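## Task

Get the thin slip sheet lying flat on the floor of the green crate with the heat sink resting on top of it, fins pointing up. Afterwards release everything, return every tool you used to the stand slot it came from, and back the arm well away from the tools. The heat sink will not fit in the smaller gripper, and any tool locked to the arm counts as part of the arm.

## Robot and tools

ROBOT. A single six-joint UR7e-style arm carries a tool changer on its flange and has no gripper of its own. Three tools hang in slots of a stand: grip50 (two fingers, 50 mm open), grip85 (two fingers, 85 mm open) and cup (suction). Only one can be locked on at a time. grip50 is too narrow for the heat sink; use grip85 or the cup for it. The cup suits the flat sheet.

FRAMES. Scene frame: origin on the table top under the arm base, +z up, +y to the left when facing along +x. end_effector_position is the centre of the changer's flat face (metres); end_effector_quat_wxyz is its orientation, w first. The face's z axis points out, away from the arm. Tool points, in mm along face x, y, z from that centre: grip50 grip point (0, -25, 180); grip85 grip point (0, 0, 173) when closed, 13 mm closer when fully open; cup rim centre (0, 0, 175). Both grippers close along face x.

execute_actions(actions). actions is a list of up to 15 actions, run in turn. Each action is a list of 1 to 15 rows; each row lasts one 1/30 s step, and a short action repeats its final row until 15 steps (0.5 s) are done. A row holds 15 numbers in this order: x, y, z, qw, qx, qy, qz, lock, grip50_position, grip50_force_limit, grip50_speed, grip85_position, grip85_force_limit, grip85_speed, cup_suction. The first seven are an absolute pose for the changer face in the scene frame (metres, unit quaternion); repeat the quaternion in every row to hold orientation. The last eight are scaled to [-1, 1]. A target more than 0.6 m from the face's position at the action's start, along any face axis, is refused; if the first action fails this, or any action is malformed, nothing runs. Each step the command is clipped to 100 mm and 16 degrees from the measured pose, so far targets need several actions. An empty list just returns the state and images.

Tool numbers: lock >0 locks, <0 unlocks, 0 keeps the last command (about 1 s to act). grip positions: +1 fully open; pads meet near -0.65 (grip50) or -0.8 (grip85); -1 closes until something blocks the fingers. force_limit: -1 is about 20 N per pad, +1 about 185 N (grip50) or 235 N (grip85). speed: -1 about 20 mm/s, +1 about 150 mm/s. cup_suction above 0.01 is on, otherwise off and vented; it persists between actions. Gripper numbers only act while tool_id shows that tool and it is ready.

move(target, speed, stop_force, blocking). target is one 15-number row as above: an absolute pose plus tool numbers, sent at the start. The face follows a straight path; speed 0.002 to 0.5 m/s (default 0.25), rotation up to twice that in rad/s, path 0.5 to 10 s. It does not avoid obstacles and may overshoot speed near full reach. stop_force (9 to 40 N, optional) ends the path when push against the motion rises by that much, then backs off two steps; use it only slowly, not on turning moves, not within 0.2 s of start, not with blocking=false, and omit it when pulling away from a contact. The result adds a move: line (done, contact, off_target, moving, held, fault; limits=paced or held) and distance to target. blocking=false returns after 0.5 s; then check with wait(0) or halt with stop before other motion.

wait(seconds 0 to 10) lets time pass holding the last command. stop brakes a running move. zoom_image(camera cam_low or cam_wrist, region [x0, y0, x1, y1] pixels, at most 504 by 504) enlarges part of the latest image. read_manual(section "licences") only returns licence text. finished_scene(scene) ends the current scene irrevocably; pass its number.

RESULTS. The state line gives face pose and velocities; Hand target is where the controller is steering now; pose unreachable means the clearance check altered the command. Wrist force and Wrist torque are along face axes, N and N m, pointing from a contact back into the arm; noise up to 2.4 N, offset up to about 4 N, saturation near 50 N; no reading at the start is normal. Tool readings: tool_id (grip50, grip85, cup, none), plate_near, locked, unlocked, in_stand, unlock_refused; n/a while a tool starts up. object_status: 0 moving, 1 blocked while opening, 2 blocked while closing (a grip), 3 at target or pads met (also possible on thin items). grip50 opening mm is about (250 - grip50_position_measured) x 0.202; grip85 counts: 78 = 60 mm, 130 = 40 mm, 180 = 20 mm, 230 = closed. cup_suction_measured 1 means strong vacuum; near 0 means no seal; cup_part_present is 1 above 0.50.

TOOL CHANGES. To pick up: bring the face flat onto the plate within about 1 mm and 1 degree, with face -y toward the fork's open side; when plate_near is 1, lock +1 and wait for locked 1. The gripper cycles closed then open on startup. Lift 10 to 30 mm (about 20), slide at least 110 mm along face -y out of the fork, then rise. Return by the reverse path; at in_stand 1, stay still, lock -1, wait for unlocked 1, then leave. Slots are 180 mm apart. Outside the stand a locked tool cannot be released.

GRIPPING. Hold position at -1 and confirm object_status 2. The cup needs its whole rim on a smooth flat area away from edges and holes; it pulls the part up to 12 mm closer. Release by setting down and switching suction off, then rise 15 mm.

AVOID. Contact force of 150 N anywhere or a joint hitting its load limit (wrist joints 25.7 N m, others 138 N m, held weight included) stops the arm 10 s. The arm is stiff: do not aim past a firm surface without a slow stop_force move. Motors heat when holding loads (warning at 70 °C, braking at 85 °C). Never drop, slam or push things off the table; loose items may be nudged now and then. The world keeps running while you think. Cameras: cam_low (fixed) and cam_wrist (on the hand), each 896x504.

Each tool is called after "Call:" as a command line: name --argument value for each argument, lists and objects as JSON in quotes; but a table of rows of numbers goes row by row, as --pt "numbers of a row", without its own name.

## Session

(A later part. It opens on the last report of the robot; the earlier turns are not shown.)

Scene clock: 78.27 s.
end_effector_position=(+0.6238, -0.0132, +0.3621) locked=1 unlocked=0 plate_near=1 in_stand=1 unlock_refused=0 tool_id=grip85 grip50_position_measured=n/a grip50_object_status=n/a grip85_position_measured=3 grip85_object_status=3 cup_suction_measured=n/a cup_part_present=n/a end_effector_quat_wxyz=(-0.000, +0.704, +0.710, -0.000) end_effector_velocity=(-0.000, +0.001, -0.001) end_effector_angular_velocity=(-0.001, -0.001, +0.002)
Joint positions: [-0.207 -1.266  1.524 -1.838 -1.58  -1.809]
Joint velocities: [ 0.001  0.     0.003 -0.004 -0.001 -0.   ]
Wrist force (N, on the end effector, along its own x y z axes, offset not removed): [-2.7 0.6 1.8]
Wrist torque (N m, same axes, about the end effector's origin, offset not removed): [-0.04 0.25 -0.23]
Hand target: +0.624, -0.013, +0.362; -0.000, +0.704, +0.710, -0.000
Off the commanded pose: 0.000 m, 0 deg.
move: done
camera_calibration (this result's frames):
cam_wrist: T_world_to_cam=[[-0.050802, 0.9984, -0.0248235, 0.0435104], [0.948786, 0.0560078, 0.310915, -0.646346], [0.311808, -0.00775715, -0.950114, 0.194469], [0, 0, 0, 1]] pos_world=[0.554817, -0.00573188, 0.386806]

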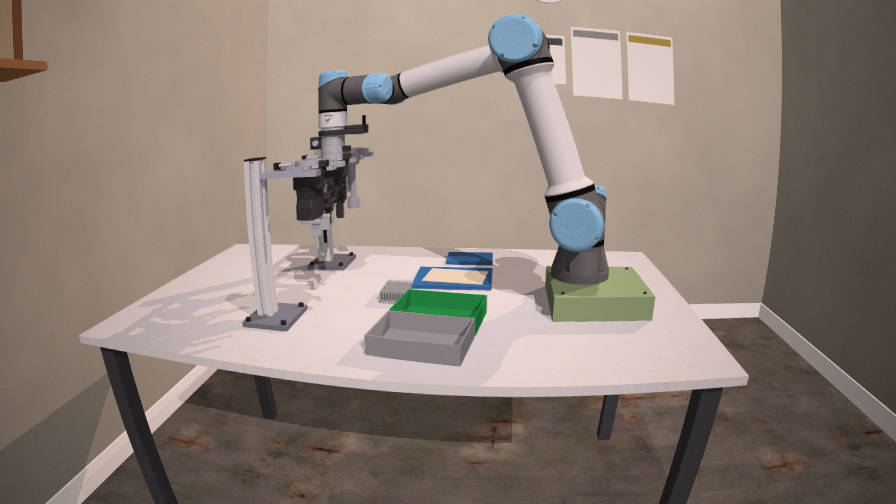

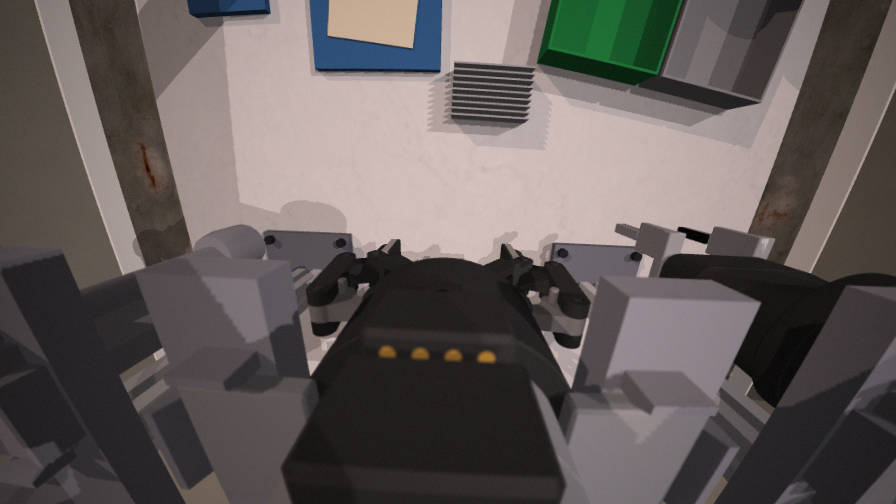

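Clean. Unlock, lift to 0.385 (reference), shift to cup slot.

Call:
execute_actions --actions '[[[0.6238,-0.0132,0.362,0,0.7040,0.7102,0,-1,0,0,0,1,0,0,0]],[[0.6238,-0.0132,0.362,0,0.7040,0.7102,0,-1,0,0,0,1,0,0,0]],[[0.6238,-0.0132,0.362,0,0.7040,0.7102,0,-1,0,0,0,1,0,0,0]]]'

Call:
move --target '[0.6238,-0.0132,0.385,0,0.7040,0.7102,0,0,0,0,0,1,0,0,0]' --speed 0.03

Call:
move --target '[0.6254,-0.1935,0.385,0,0.7040,0.7102,0,0,0,0,0,1,0,0,0]' --speed 0.1

Scene clock: 84.23 s.
end_effector_position=(+0.6238, -0.0132, +0.3620) locked=0 unlocked=1 plate_near=1 in_stand=1 unlock_refused=0 tool_id=none grip50_position_measured=n/a grip50_object_status=n/a grip85_position_measured=n/a grip85_object_status=n/a cup_suction_measured=n/a cup_part_present=n/a end_effector_quat_wxyz=(+0.000, +0.704, +0.710, -0.000) end_effector_velocity=(-0.000, +0.000, +0.001) end_effector_angular_velocity=(-0.000, -0.000, +0.003)
Joint positions: [-0.207 -1.266  1.524 -1.838 -1.58  -1.809]
Joint velocities: [ 0.    -0.001 -0.     0.001 -0.    -0.003]
Wrist force (N, on the end effector, along its own x y z axes, offset not removed): [-3.3 -1.2 -1.5]
Wrist torque (N m, same axes, about the end effector's origin, offset not removed): [0.02 0.25 0.08]
Hand target: +0.624, -0.013, +0.362; +0.000, +0.704, +0.710, -0.000
Off the commanded pose: 0.000 m, 0 deg.
camera_calibration (this result's frames):
cam_wrist: T_world_to_cam=[[-0.0508014, 0.9984, -0.0248391, 0.0435104], [0.948781, 0.0560123, 0.31093, -0.646293], [0.311824, -0.00777121, -0.950108, 0.194322], [0, 0, 0, 1]] pos_world=[0.554807, -0.0057303, 0.386659]

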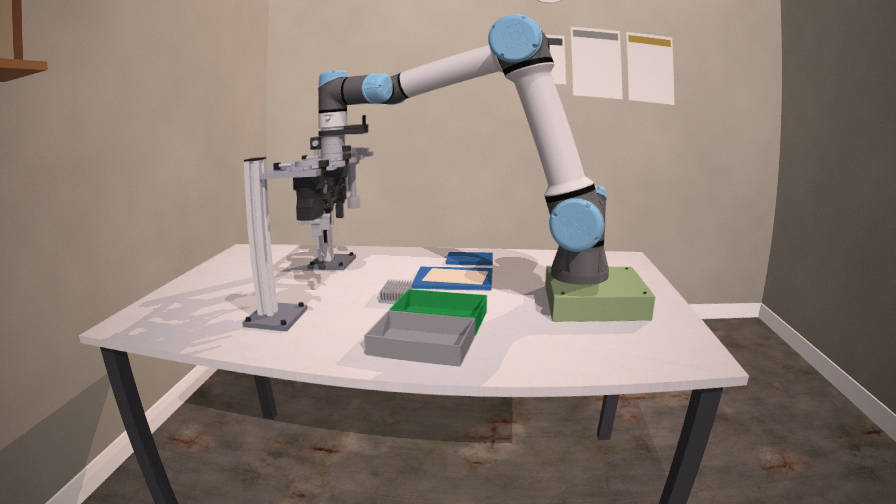

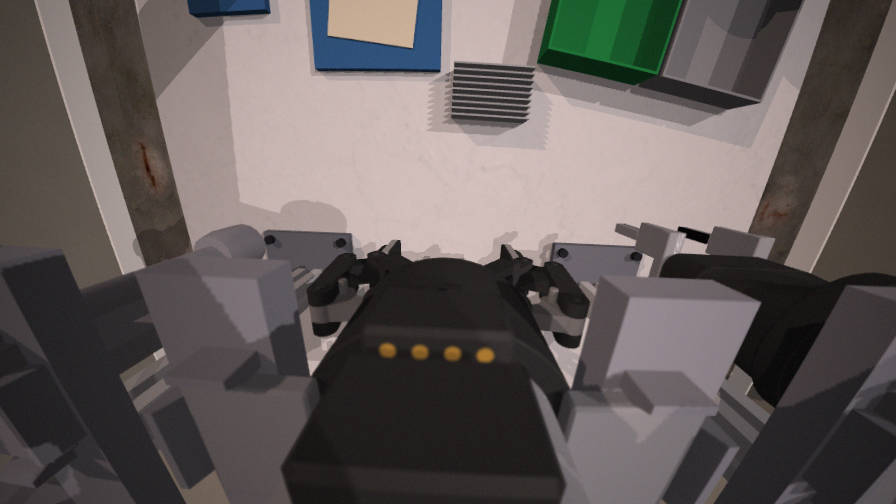

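Scene clock: 85.33 s.
end_effector_position=(+0.6238, -0.0132, +0.3849) locked=0 unlocked=1 plate_near=0 in_stand=0 unlock_refused=0 tool_id=none grip50_position_measured=n/a grip50_object_status=n/a grip85_position_measured=n/a grip85_object_status=n/a cup_suction_measured=n/a cup_part_present=n/a end_effector_quat_wxyz=(+0.000, +0.704, +0.710, -0.000) end_effector_velocity=(-0.000, -0.001, +0.002) end_effector_angular_velocity=(-0.002, -0.000, -0.000)
Joint positions: [-0.207 -1.278  1.481 -1.782 -1.58  -1.808]
Joint velocities: [-0.001 -0.001 -0.003  0.003 -0.002 -0.001]
Wrist force (N, on the end effector, along its own x y z axes, offset not removed): [-2.0 1.7 -0.6]
Wrist torque (N m, same axes, about the end effector's origin, offset not removed): [0.19 0.21 -0.11]
Hand target: +0.624, -0.013, +0.385; +0.000, +0.704, +0.710, +0.000
Off the commanded pose: 0.000 m, 0 deg.
move: done
camera_calibration (this result's frames):
cam_wrist: T_world_to_cam=[[-0.0508016, 0.9984, -0.0248357, 0.0440706], [0.948781, 0.0560113, 0.310929, -0.653382], [0.311822, -0.00776797, -0.950109, 0.216047], [0, 0, 0, 1]] pos_world=[0.554787, -0.00572511, 0.409518]

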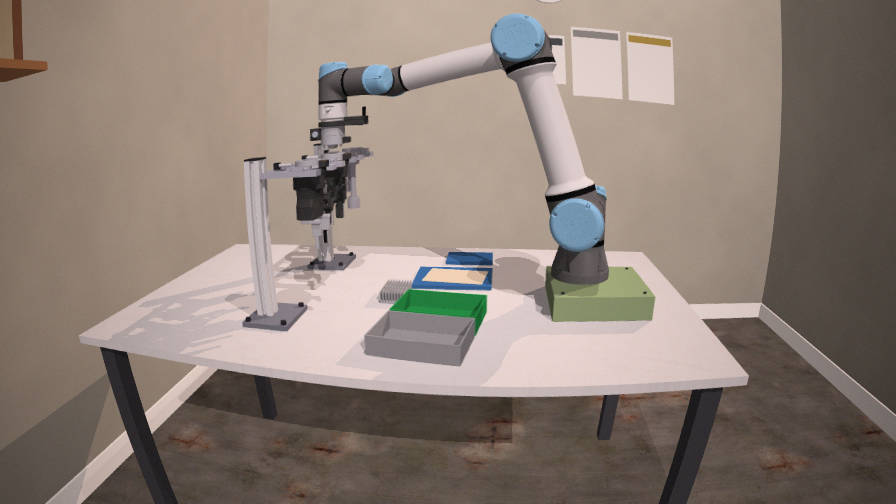

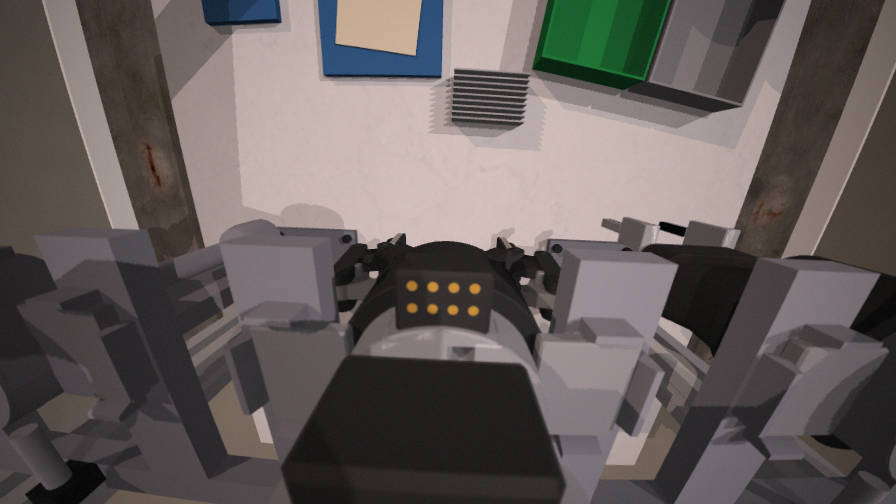

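Scene clock: 87.60 s.
end_effector_position=(+0.6254, -0.1934, +0.3850) locked=0 unlocked=1 plate_near=0 in_stand=0 unlock_refused=0 tool_id=none grip50_position_measured=n/a grip50_object_status=n/a grip85_position_measured=n/a grip85_object_status=n/a cup_suction_measured=n/a cup_part_present=n/a end_effector_quat_wxyz=(+0.000, +0.704, +0.710, -0.000) end_effector_velocity=(+0.000, -0.001, +0.000) end_effector_angular_velocity=(-0.000, +0.000, -0.002)
Joint positions: [-0.477 -1.21   1.383 -1.756 -1.578 -2.079]
Joint velocities: [-0.002  0.001 -0.002  0.001 -0.001  0.   ]
Wrist force (N, on the end effector, along its own x y z axes, offset not removed): [-4.8 0.6 -3.9]
Wrist torque (N m, same axes, about the end effector's origin, offset not removed): [0.10 0.21 -0.09]
Hand target: +0.625, -0.193, +0.385; +0.000, +0.704, +0.710, -0.000
Off the commanded pose: 0.000 m, 0 deg.
move: done
camera_calibration (this result's frames):
cam_wrist: T_world_to_cam=[[-0.050802, 0.998383, -0.0255004, 0.224276], [0.948727, 0.0562202, 0.311056, -0.644841], [0.311986, -0.00839072, -0.95005, 0.214073], [0, 0, 0, 1]] pos_world=[0.556384, -0.185864, 0.409681]

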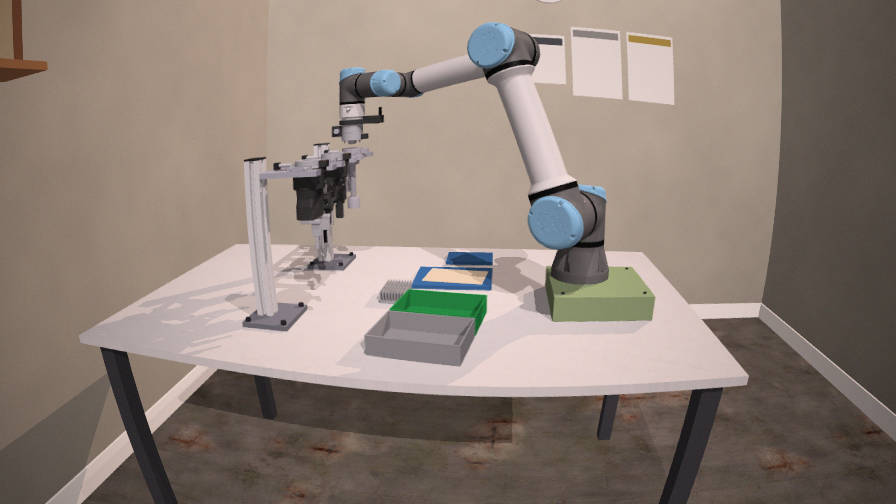

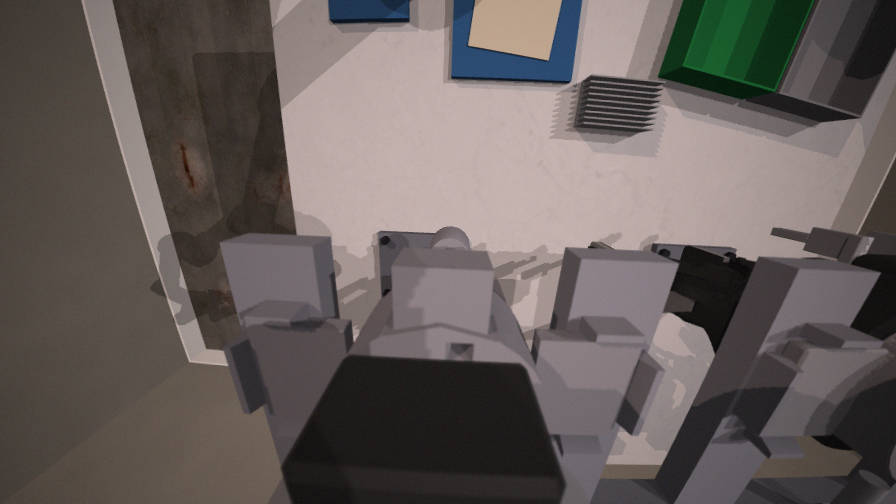

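Call:
move --target '[0.6247,-0.1941,0.377,0,0.7040,0.7102,0,0,0,0,0,1,0,0,0]' --speed 0.02

Call:
move --target '[0.6247,-0.1941,0.355,0,0.7040,0.7102,0,0,0,0,0,1,0,0,0]' --speed 0.006 --stop_force 15

Scene clock: 91.03 s.
end_effector_position=(+0.6247, -0.1941, +0.3772) locked=0 unlocked=1 plate_near=0 in_stand=0 unlock_refused=0 tool_id=none grip50_position_measured=n/a grip50_object_status=n/a grip85_position_measured=n/a grip85_object_status=n/a cup_suction_measured=n/a cup_part_present=n/a end_effector_quat_wxyz=(+0.000, +0.704, +0.710, -0.000) end_effector_velocity=(-0.001, -0.001, -0.002) end_effector_angular_velocity=(+0.002, -0.001, -0.001)
Joint positions: [-0.479 -1.207  1.4   -1.774 -1.578 -2.081]
Joint velocities: [-0.002  0.     0.004 -0.004  0.002 -0.001]
Wrist force (N, on the end effector, along its own x y z axes, offset not removed): [-4.8 1.4 1.1]
Wrist torque (N m, same axes, about the end effector's origin, offset not removed): [0.10 0.30 0.00]
Hand target: +0.625, -0.194, +0.377; +0.000, +0.704, +0.710, -0.000
Off the commanded pose: 0.000 m, 0 deg.
move: done
camera_calibration (this result's frames):
cam_wrist: T_world_to_cam=[[-0.0508006, 0.9984, -0.0248396, 0.224531], [0.948786, 0.0560115, 0.310915, -0.641743], [0.311809, -0.00777279, -0.950113, 0.207044], [0, 0, 0, 1]] pos_world=[0.555725, -0.186618, 0.40182]

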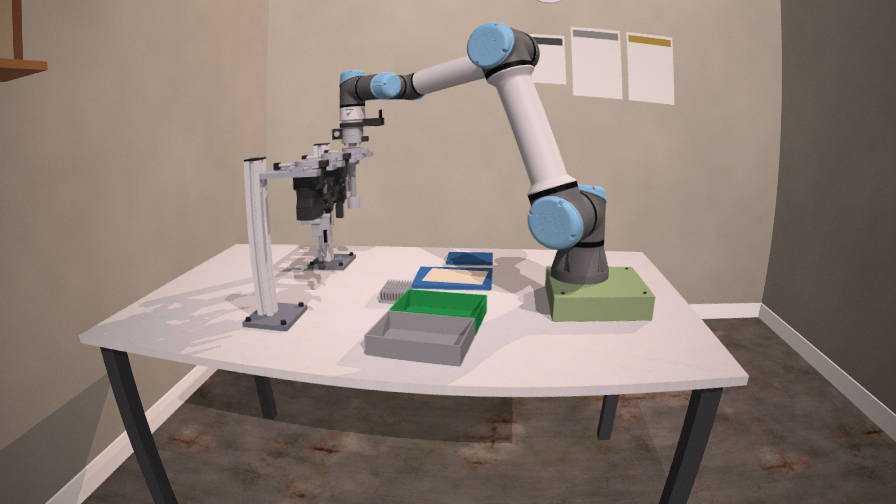

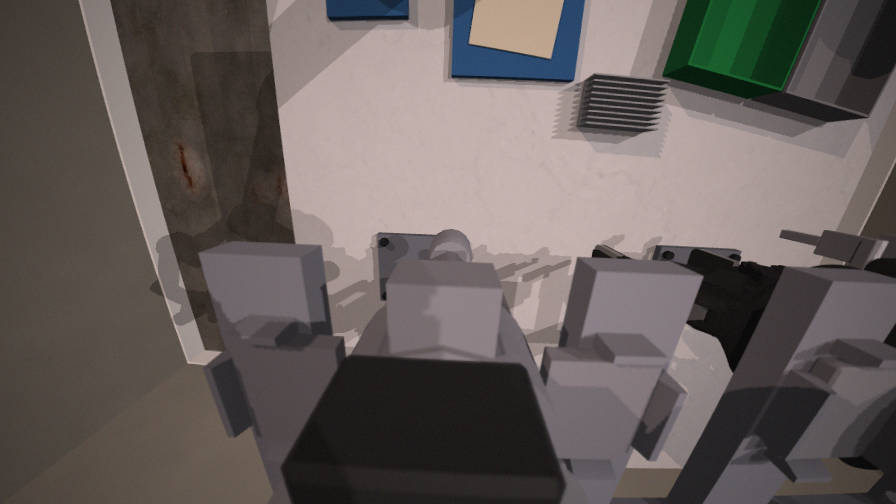

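Scene clock: 94.07 s.
end_effector_position=(+0.6248, -0.1941, +0.3612) locked=0 unlocked=1 plate_near=1 in_stand=1 unlock_refused=0 tool_id=none grip50_position_measured=n/a grip50_object_status=n/a grip85_position_measured=n/a grip85_object_status=n/a cup_suction_measured=n/a cup_part_present=n/a end_effector_quat_wxyz=(+0.000, +0.704, +0.710, +0.000) end_effector_velocity=(-0.000, -0.001, +0.000) end_effector_angular_velocity=(+0.002, +0.004, -0.001)
Joint positions: [-0.479 -1.199  1.43  -1.813 -1.578 -2.081]
Joint velocities: [-0.002  0.001 -0.003  0.006  0.    -0.001]
Wrist force (N, on the end effector, along its own x y z axes, offset not removed): [-4.1 1.3 -29.5]
Wrist torque (N m, same axes, about the end effector's origin, offset not removed): [-0.62 0.49 0.16]
Hand target: +0.625, -0.194, +0.361; +0.000, +0.704, +0.710, +0.000
Off the commanded pose: 0.006 m, 0 deg.
move: contact
camera_calibration (this result's frames):
cam_wrist: T_world_to_cam=[[-0.050798, 0.998397, -0.0249449, 0.224203], [0.948676, 0.0560446, 0.311244, -0.636871], [0.312143, -0.00785402, -0.950003, 0.191607], [0, 0, 0, 1]] pos_world=[0.555765, -0.186646, 0.385842]

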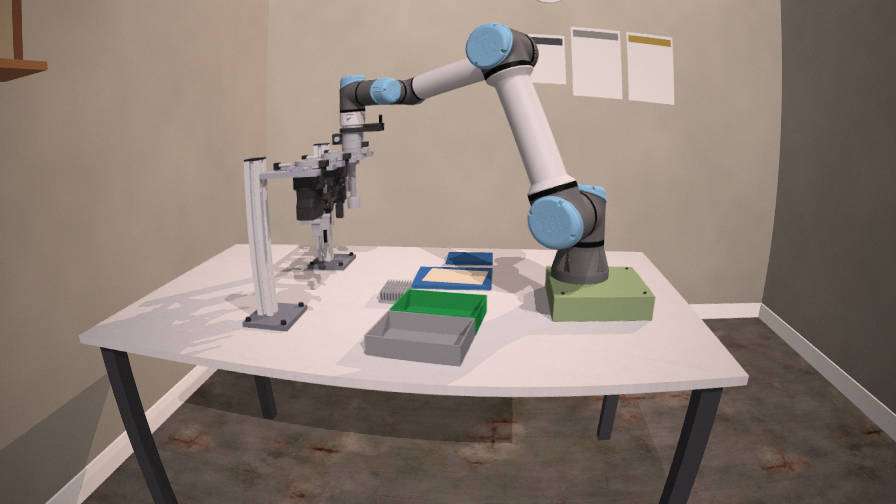

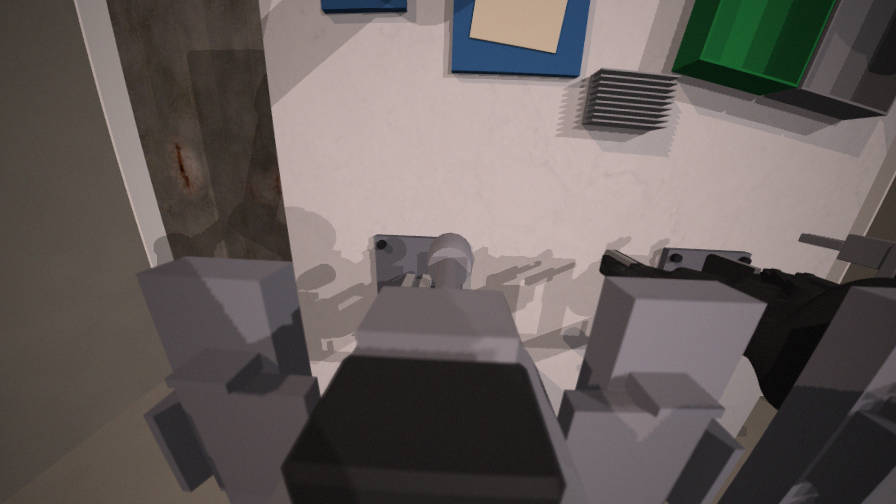

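Call:
execute_actions --actions '[[[0.6247,-0.1941,0.3616,0,0.7040,0.7102,0,1,0,0,0,1,0,0,0]],[[0.6247,-0.1941,0.3616,0,0.7040,0.7102,0,1,0,0,0,1,0,0,0]],[[0.6247,-0.1941,0.3616,0,0.7040,0.7102,0,1,0,0,0,1,0,0,0]]]'

Call:
move --target '[0.6247,-0.1941,0.381,0,0.7040,0.7102,0,0,0,0,0,1,0,0,0]' --speed 0.03

Call:
move --target '[0.485,-0.1953,0.381,0,0.7040,0.7102,0,0,0,0,0,1,0,0,0]' --speed 0.08

Call:
move --target '[0.326,-0.111,0.205,0,0.7414,0.6711,0,0,0,0,0,1,0,0,0]' --speed 0.2

Scene clock: 102.67 s.
end_effector_position=(+0.6247, -0.1941, +0.3616) locked=1 unlocked=0 plate_near=1 in_stand=1 unlock_refused=0 tool_id=cup grip50_position_measured=n/a grip50_object_status=n/a grip85_position_measured=n/a grip85_object_status=n/a cup_suction_measured=n/a cup_part_present=n/a end_effector_quat_wxyz=(+0.000, +0.704, +0.710, -0.000) end_effector_velocity=(+0.000, -0.000, -0.001) end_effector_angular_velocity=(+0.001, +0.001, -0.001)
Joint positions: [-0.479 -1.199  1.429 -1.812 -1.578 -2.081]
Joint velocities: [-0.     0.001 -0.     0.     0.     0.001]
Wrist force (N, on the end effector, along its own x y z axes, offset not removed): [-0.9 0.3 -16.1]
Wrist torque (N m, same axes, about the end effector's origin, offset not removed): [-0.25 -0.51 -0.11]
Hand target: +0.625, -0.194, +0.362; -0.000, +0.704, +0.710, -0.000
Off the commanded pose: 0.000 m, 0 deg.
camera_calibration (this result's frames):
cam_wrist: T_world_to_cam=[[-0.0508052, 0.998399, -0.0248841, 0.224171], [0.948779, 0.0560299, 0.310931, -0.636893], [0.311828, -0.00781257, -0.950107, 0.192277], [0, 0, 0, 1]] pos_world=[0.555703, -0.186625, 0.386292]

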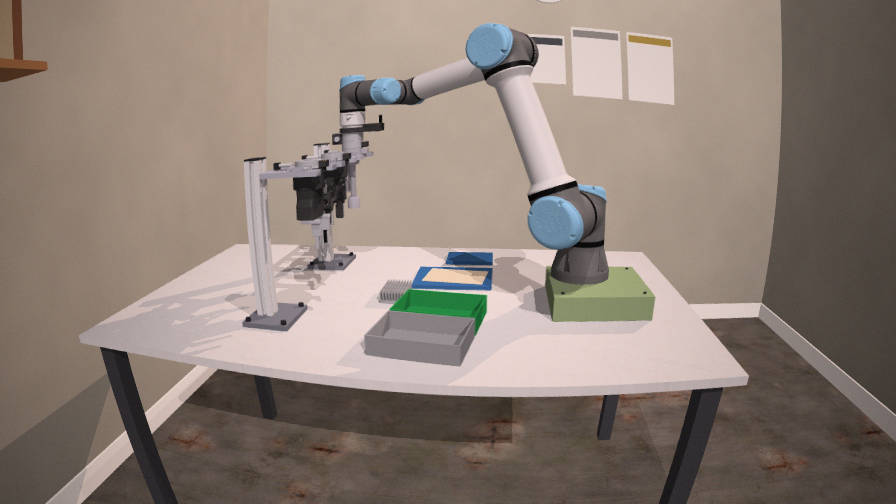

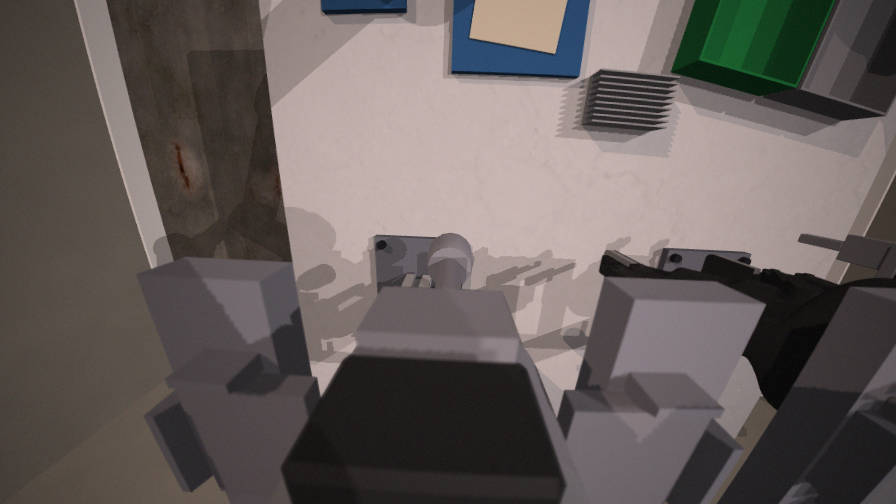

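Scene clock: 103.63 s.
end_effector_position=(+0.6247, -0.1941, +0.3809) locked=1 unlocked=0 plate_near=1 in_stand=0 unlock_refused=0 tool_id=cup grip50_position_measured=n/a grip50_object_status=n/a grip85_position_measured=n/a grip85_object_status=n/a cup_suction_measured=0.00 cup_part_present=0 end_effector_quat_wxyz=(+0.000, +0.704, +0.710, -0.000) end_effector_velocity=(-0.000, -0.000, +0.002) end_effector_angular_velocity=(-0.000, -0.001, +0.000)
Joint positions: [-0.479 -1.209  1.392 -1.765 -1.578 -2.081]
Joint velocities: [-0.    -0.002 -0.003  0.003  0.    -0.001]
Wrist force (N, on the end effector, along its own x y z axes, offset not removed): [-2.7 4.9 -0.8]
Wrist torque (N m, same axes, about the end effector's origin, offset not removed): [0.26 0.31 0.15]
Hand target: +0.625, -0.194, +0.381; +0.000, +0.704, +0.710, +0.000
Off the commanded pose: 0.000 m, 0 deg.
move: done
camera_calibration (this result's frames):
cam_wrist: T_world_to_cam=[[-0.0508014, 0.998399, -0.0248665, 0.22464], [0.948788, 0.0560206, 0.310908, -0.642853], [0.311803, -0.00779851, -0.950115, 0.210567], [0, 0, 0, 1]] pos_world=[0.555688, -0.186625, 0.405517]

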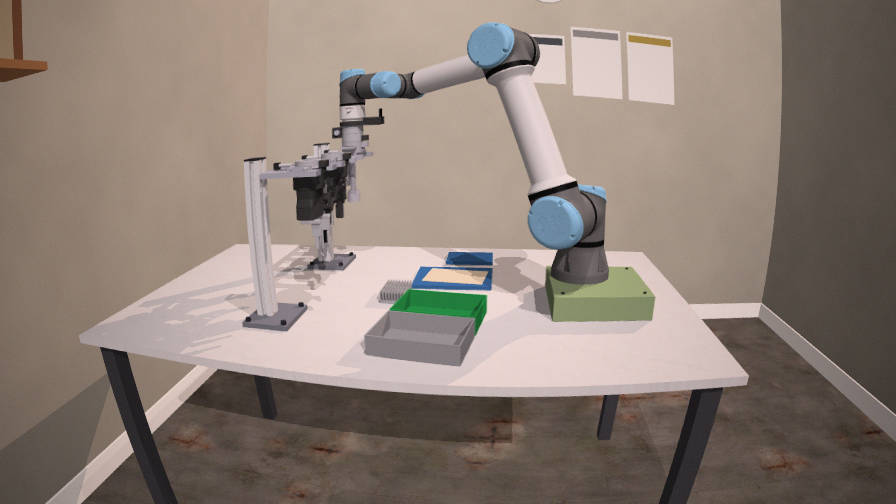

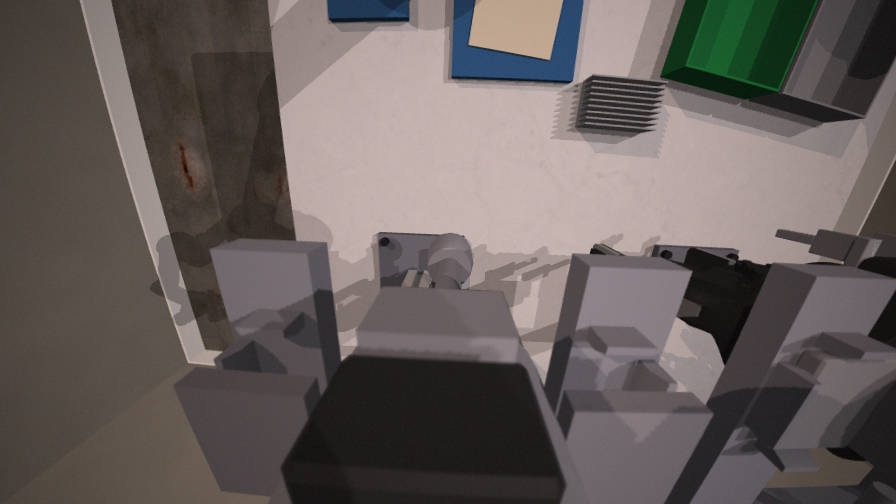

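Scene clock: 105.80 s.
end_effector_position=(+0.4852, -0.1952, +0.3808) locked=1 unlocked=0 plate_near=1 in_stand=0 unlock_refused=0 tool_id=cup grip50_position_measured=n/a grip50_object_status=n/a grip85_position_measured=n/a grip85_object_status=n/a cup_suction_measured=0.00 cup_part_present=0 end_effector_quat_wxyz=(+0.000, +0.704, +0.710, -0.000) end_effector_velocity=(-0.002, -0.000, -0.001) end_effector_angular_velocity=(+0.000, +0.001, -0.000)
Joint positions: [-0.613 -1.52   1.777 -1.84  -1.577 -2.214]
Joint velocities: [-0.003 -0.002  0.005 -0.001 -0.    -0.002]
Wrist force (N, on the end effector, along its own x y z axes, offset not removed): [-3.0 2.5 -5.5]
Wrist torque (N m, same axes, about the end effector's origin, offset not removed): [0.04 0.39 0.10]
Hand target: +0.485, -0.195, +0.381; +0.000, +0.704, +0.710, -0.000
Off the commanded pose: 0.000 m, 0 deg.
move: done
camera_calibration (this result's frames):
cam_wrist: T_world_to_cam=[[-0.050798, 0.998392, -0.025157, 0.218781], [0.948785, 0.0561079, 0.3109, -0.510421], [0.311811, -0.00807548, -0.95011, 0.253957], [0, 0, 0, 1]] pos_world=[0.416207, -0.18774, 0.40548]

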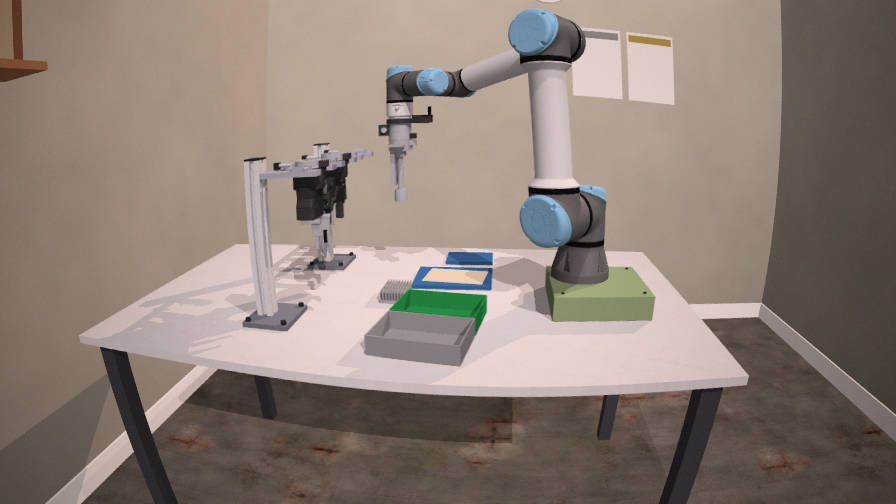

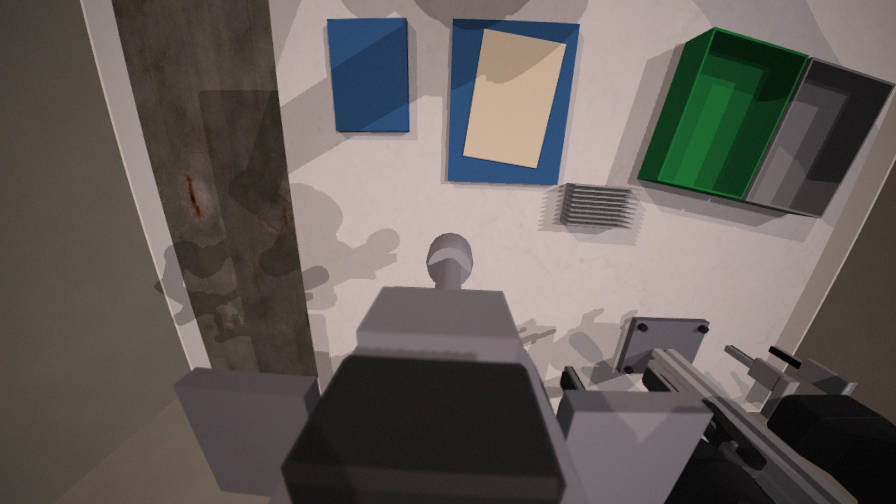

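Scene clock: 107.60 s.
end_effector_position=(+0.3263, -0.1110, +0.2049) locked=1 unlocked=0 plate_near=1 in_stand=0 unlock_refused=0 tool_id=cup grip50_position_measured=n/a grip50_object_status=n/a grip85_position_measured=n/a grip85_object_status=n/a cup_suction_measured=0.00 cup_part_present=0 end_effector_quat_wxyz=(+0.000, +0.741, +0.671, -0.000) end_effector_velocity=(-0.001, +0.001, -0.002) end_effector_angular_velocity=(+0.001, +0.001, -0.003)
Joint positions: [-0.699 -1.729  2.498 -2.352 -1.575 -2.192]
Joint velocities: [-0.001  0.001  0.006 -0.005  0.     0.002]
Wrist force (N, on the end effector, along its own x y z axes, offset not removed): [-3.8 4.0 -1.5]
Wrist torque (N m, same axes, about the end effector's origin, offset not removed): [0.53 0.26 0.13]
Hand target: +0.326, -0.111, +0.205; +0.000, +0.741, +0.671, -0.000
Off the commanded pose: 0.000 m, 0 deg.
move: done
camera_calibration (this result's frames):
cam_wrist: T_world_to_cam=[[0.0572777, 0.998045, -0.0250093, 0.0869155], [0.949311, -0.0466915, 0.31085, -0.321244], [0.309075, -0.0415464, -0.95013, 0.134275], [0, 0, 0, 1]] pos_world=[0.258481, -0.0961663, 0.229611]

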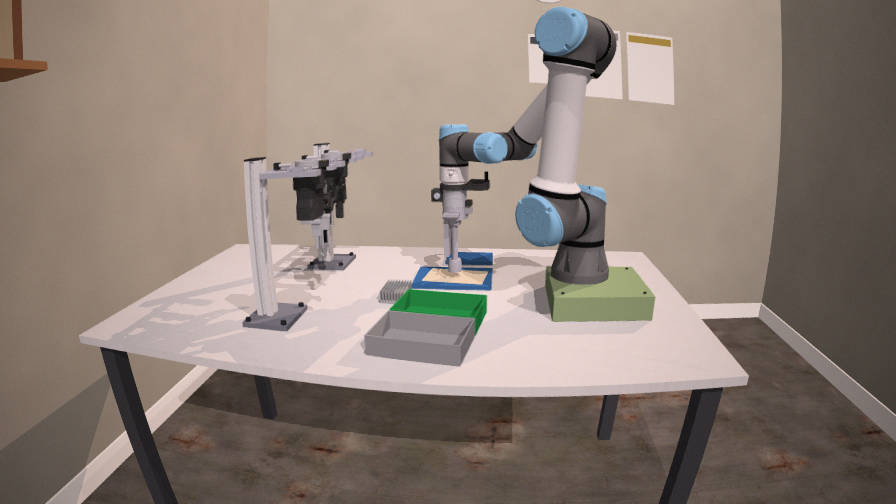

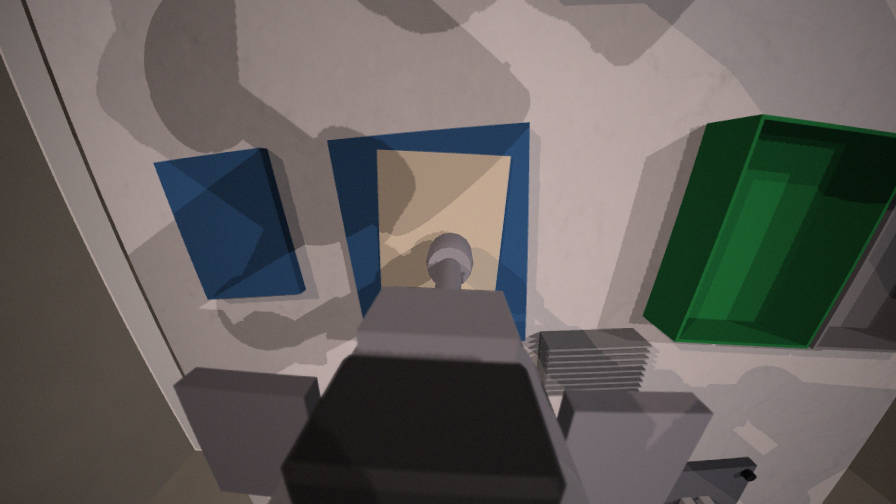

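Call:
move --target '[0.322,-0.1197,0.195,0,0.7414,0.6711,0,0,0,0,0,1,0,0,1]' --speed 0.05

Call:
move --target '[0.322,-0.1197,0.165,0,0.7414,0.6711,0,0,0,0,0,1,0,0,1]' --speed 0.01 --stop_force 10

Scene clock: 116.27 s.
end_effector_position=(+0.3221, -0.1196, +0.1951) locked=1 unlocked=0 plate_near=1 in_stand=0 unlock_refused=0 tool_id=cup grip50_position_measured=n/a grip50_object_status=n/a grip85_position_measured=n/a grip85_object_status=n/a cup_suction_measured=0.00 cup_part_present=0 end_effector_quat_wxyz=(+0.000, +0.741, +0.671, -0.000) end_effector_velocity=(-0.000, -0.001, -0.001) end_effector_angular_velocity=(-0.001, -0.001, +0.002)
Joint positions: [-0.728 -1.705  2.514 -2.393 -1.575 -2.221]
Joint velocities: [-0.004  0.003  0.002 -0.007  0.    -0.006]
Wrist force (N, on the end effector, along its own x y z axes, offset not removed): [-2.5 0.5 -2.5]
Wrist torque (N m, same axes, about the end effector's origin, offset not removed): [0.11 0.29 -0.03]
Hand target: +0.322, -0.120, +0.195; +0.000, +0.741, +0.671, -0.000
Off the commanded pose: 0.000 m, 0 deg.
move: done
camera_calibration (this result's frames):
cam_wrist: T_world_to_cam=[[0.0573474, 0.998044, -0.024898, 0.0953906], [0.949291, -0.0467903, 0.310897, -0.314612], [0.309123, -0.0414646, -0.950118, 0.125894], [0, 0, 0, 1]] pos_world=[0.254271, -0.104705, 0.219801]

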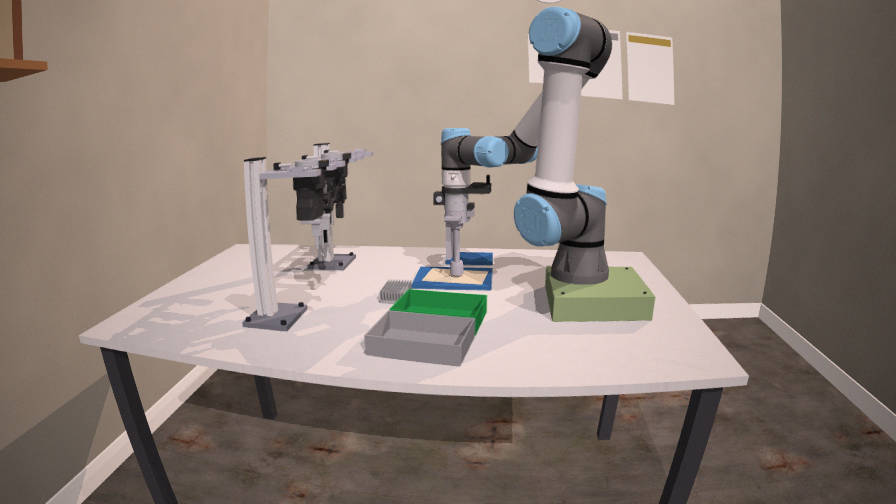

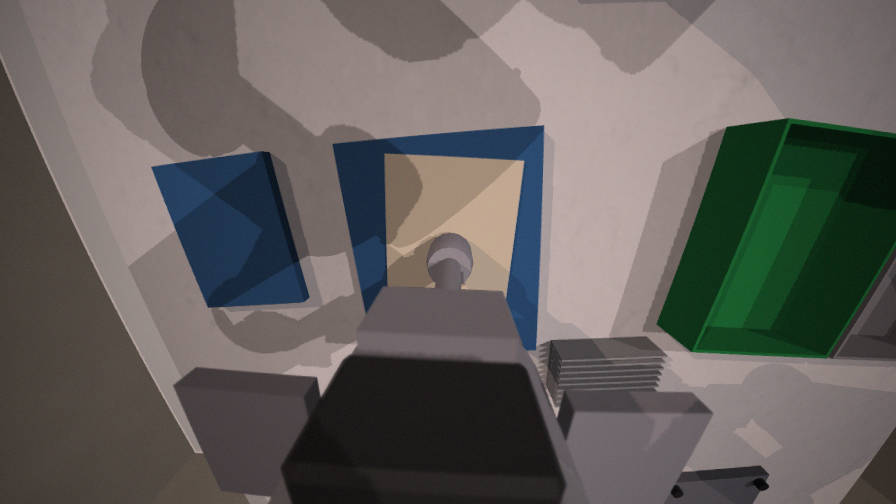

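Scene clock: 118.67 s.
end_effector_position=(+0.3220, -0.1197, +0.1749) locked=1 unlocked=0 plate_near=1 in_stand=0 unlock_refused=0 tool_id=cup grip50_position_measured=n/a grip50_object_status=n/a grip85_position_measured=n/a grip85_object_status=n/a cup_suction_measured=1.00 cup_part_present=1 end_effector_quat_wxyz=(-0.000, +0.741, +0.671, -0.000) end_effector_velocity=(-0.000, +0.000, +0.003) end_effector_angular_velocity=(+0.001, +0.002, +0.001)
Joint positions: [-0.729 -1.642  2.541 -2.482 -1.575 -2.222]
Joint velocities: [-0.    -0.009 -0.003  0.015 -0.    -0.001]
Wrist force (N, on the end effector, along its own x y z axes, offset not removed): [-0.3 -4.4 -31.8]
Wrist torque (N m, same axes, about the end effector's origin, offset not removed): [-0.07 0.21 -0.06]
Hand target: +0.322, -0.120, +0.175; -0.000, +0.741, +0.671, -0.000
Off the commanded pose: 0.010 m, 0 deg.
move: contact
camera_calibration (this result's frames):
cam_wrist: T_world_to_cam=[[0.0573267, 0.998047, -0.0248341, 0.094953], [0.949289, -0.0467899, 0.310905, -0.308274], [0.309136, -0.0413978, -0.950117, 0.106671], [0, 0, 0, 1]] pos_world=[0.254222, -0.104776, 0.199552]

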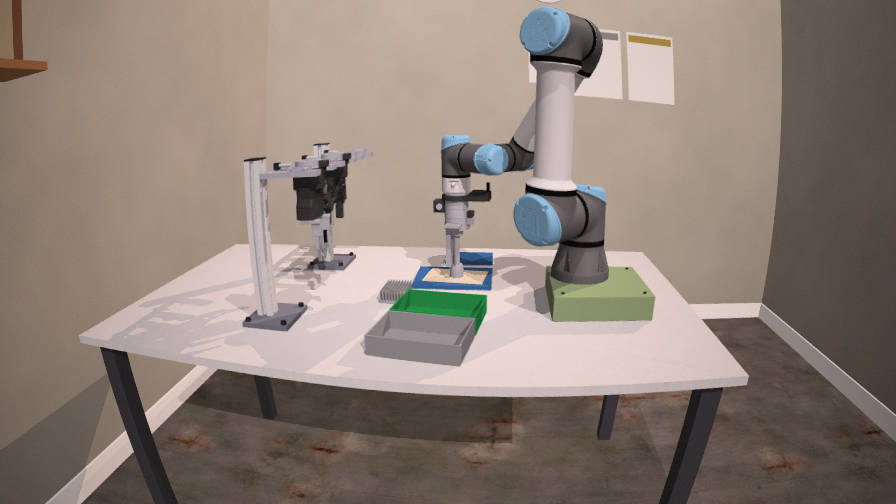

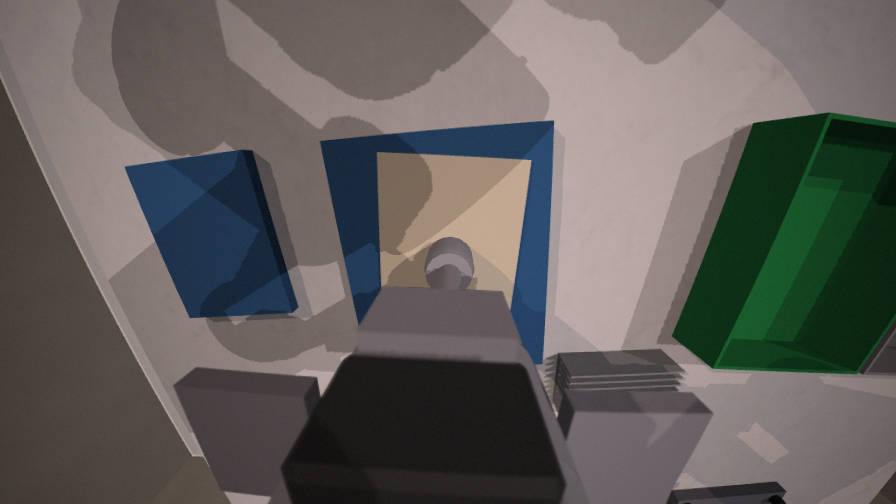

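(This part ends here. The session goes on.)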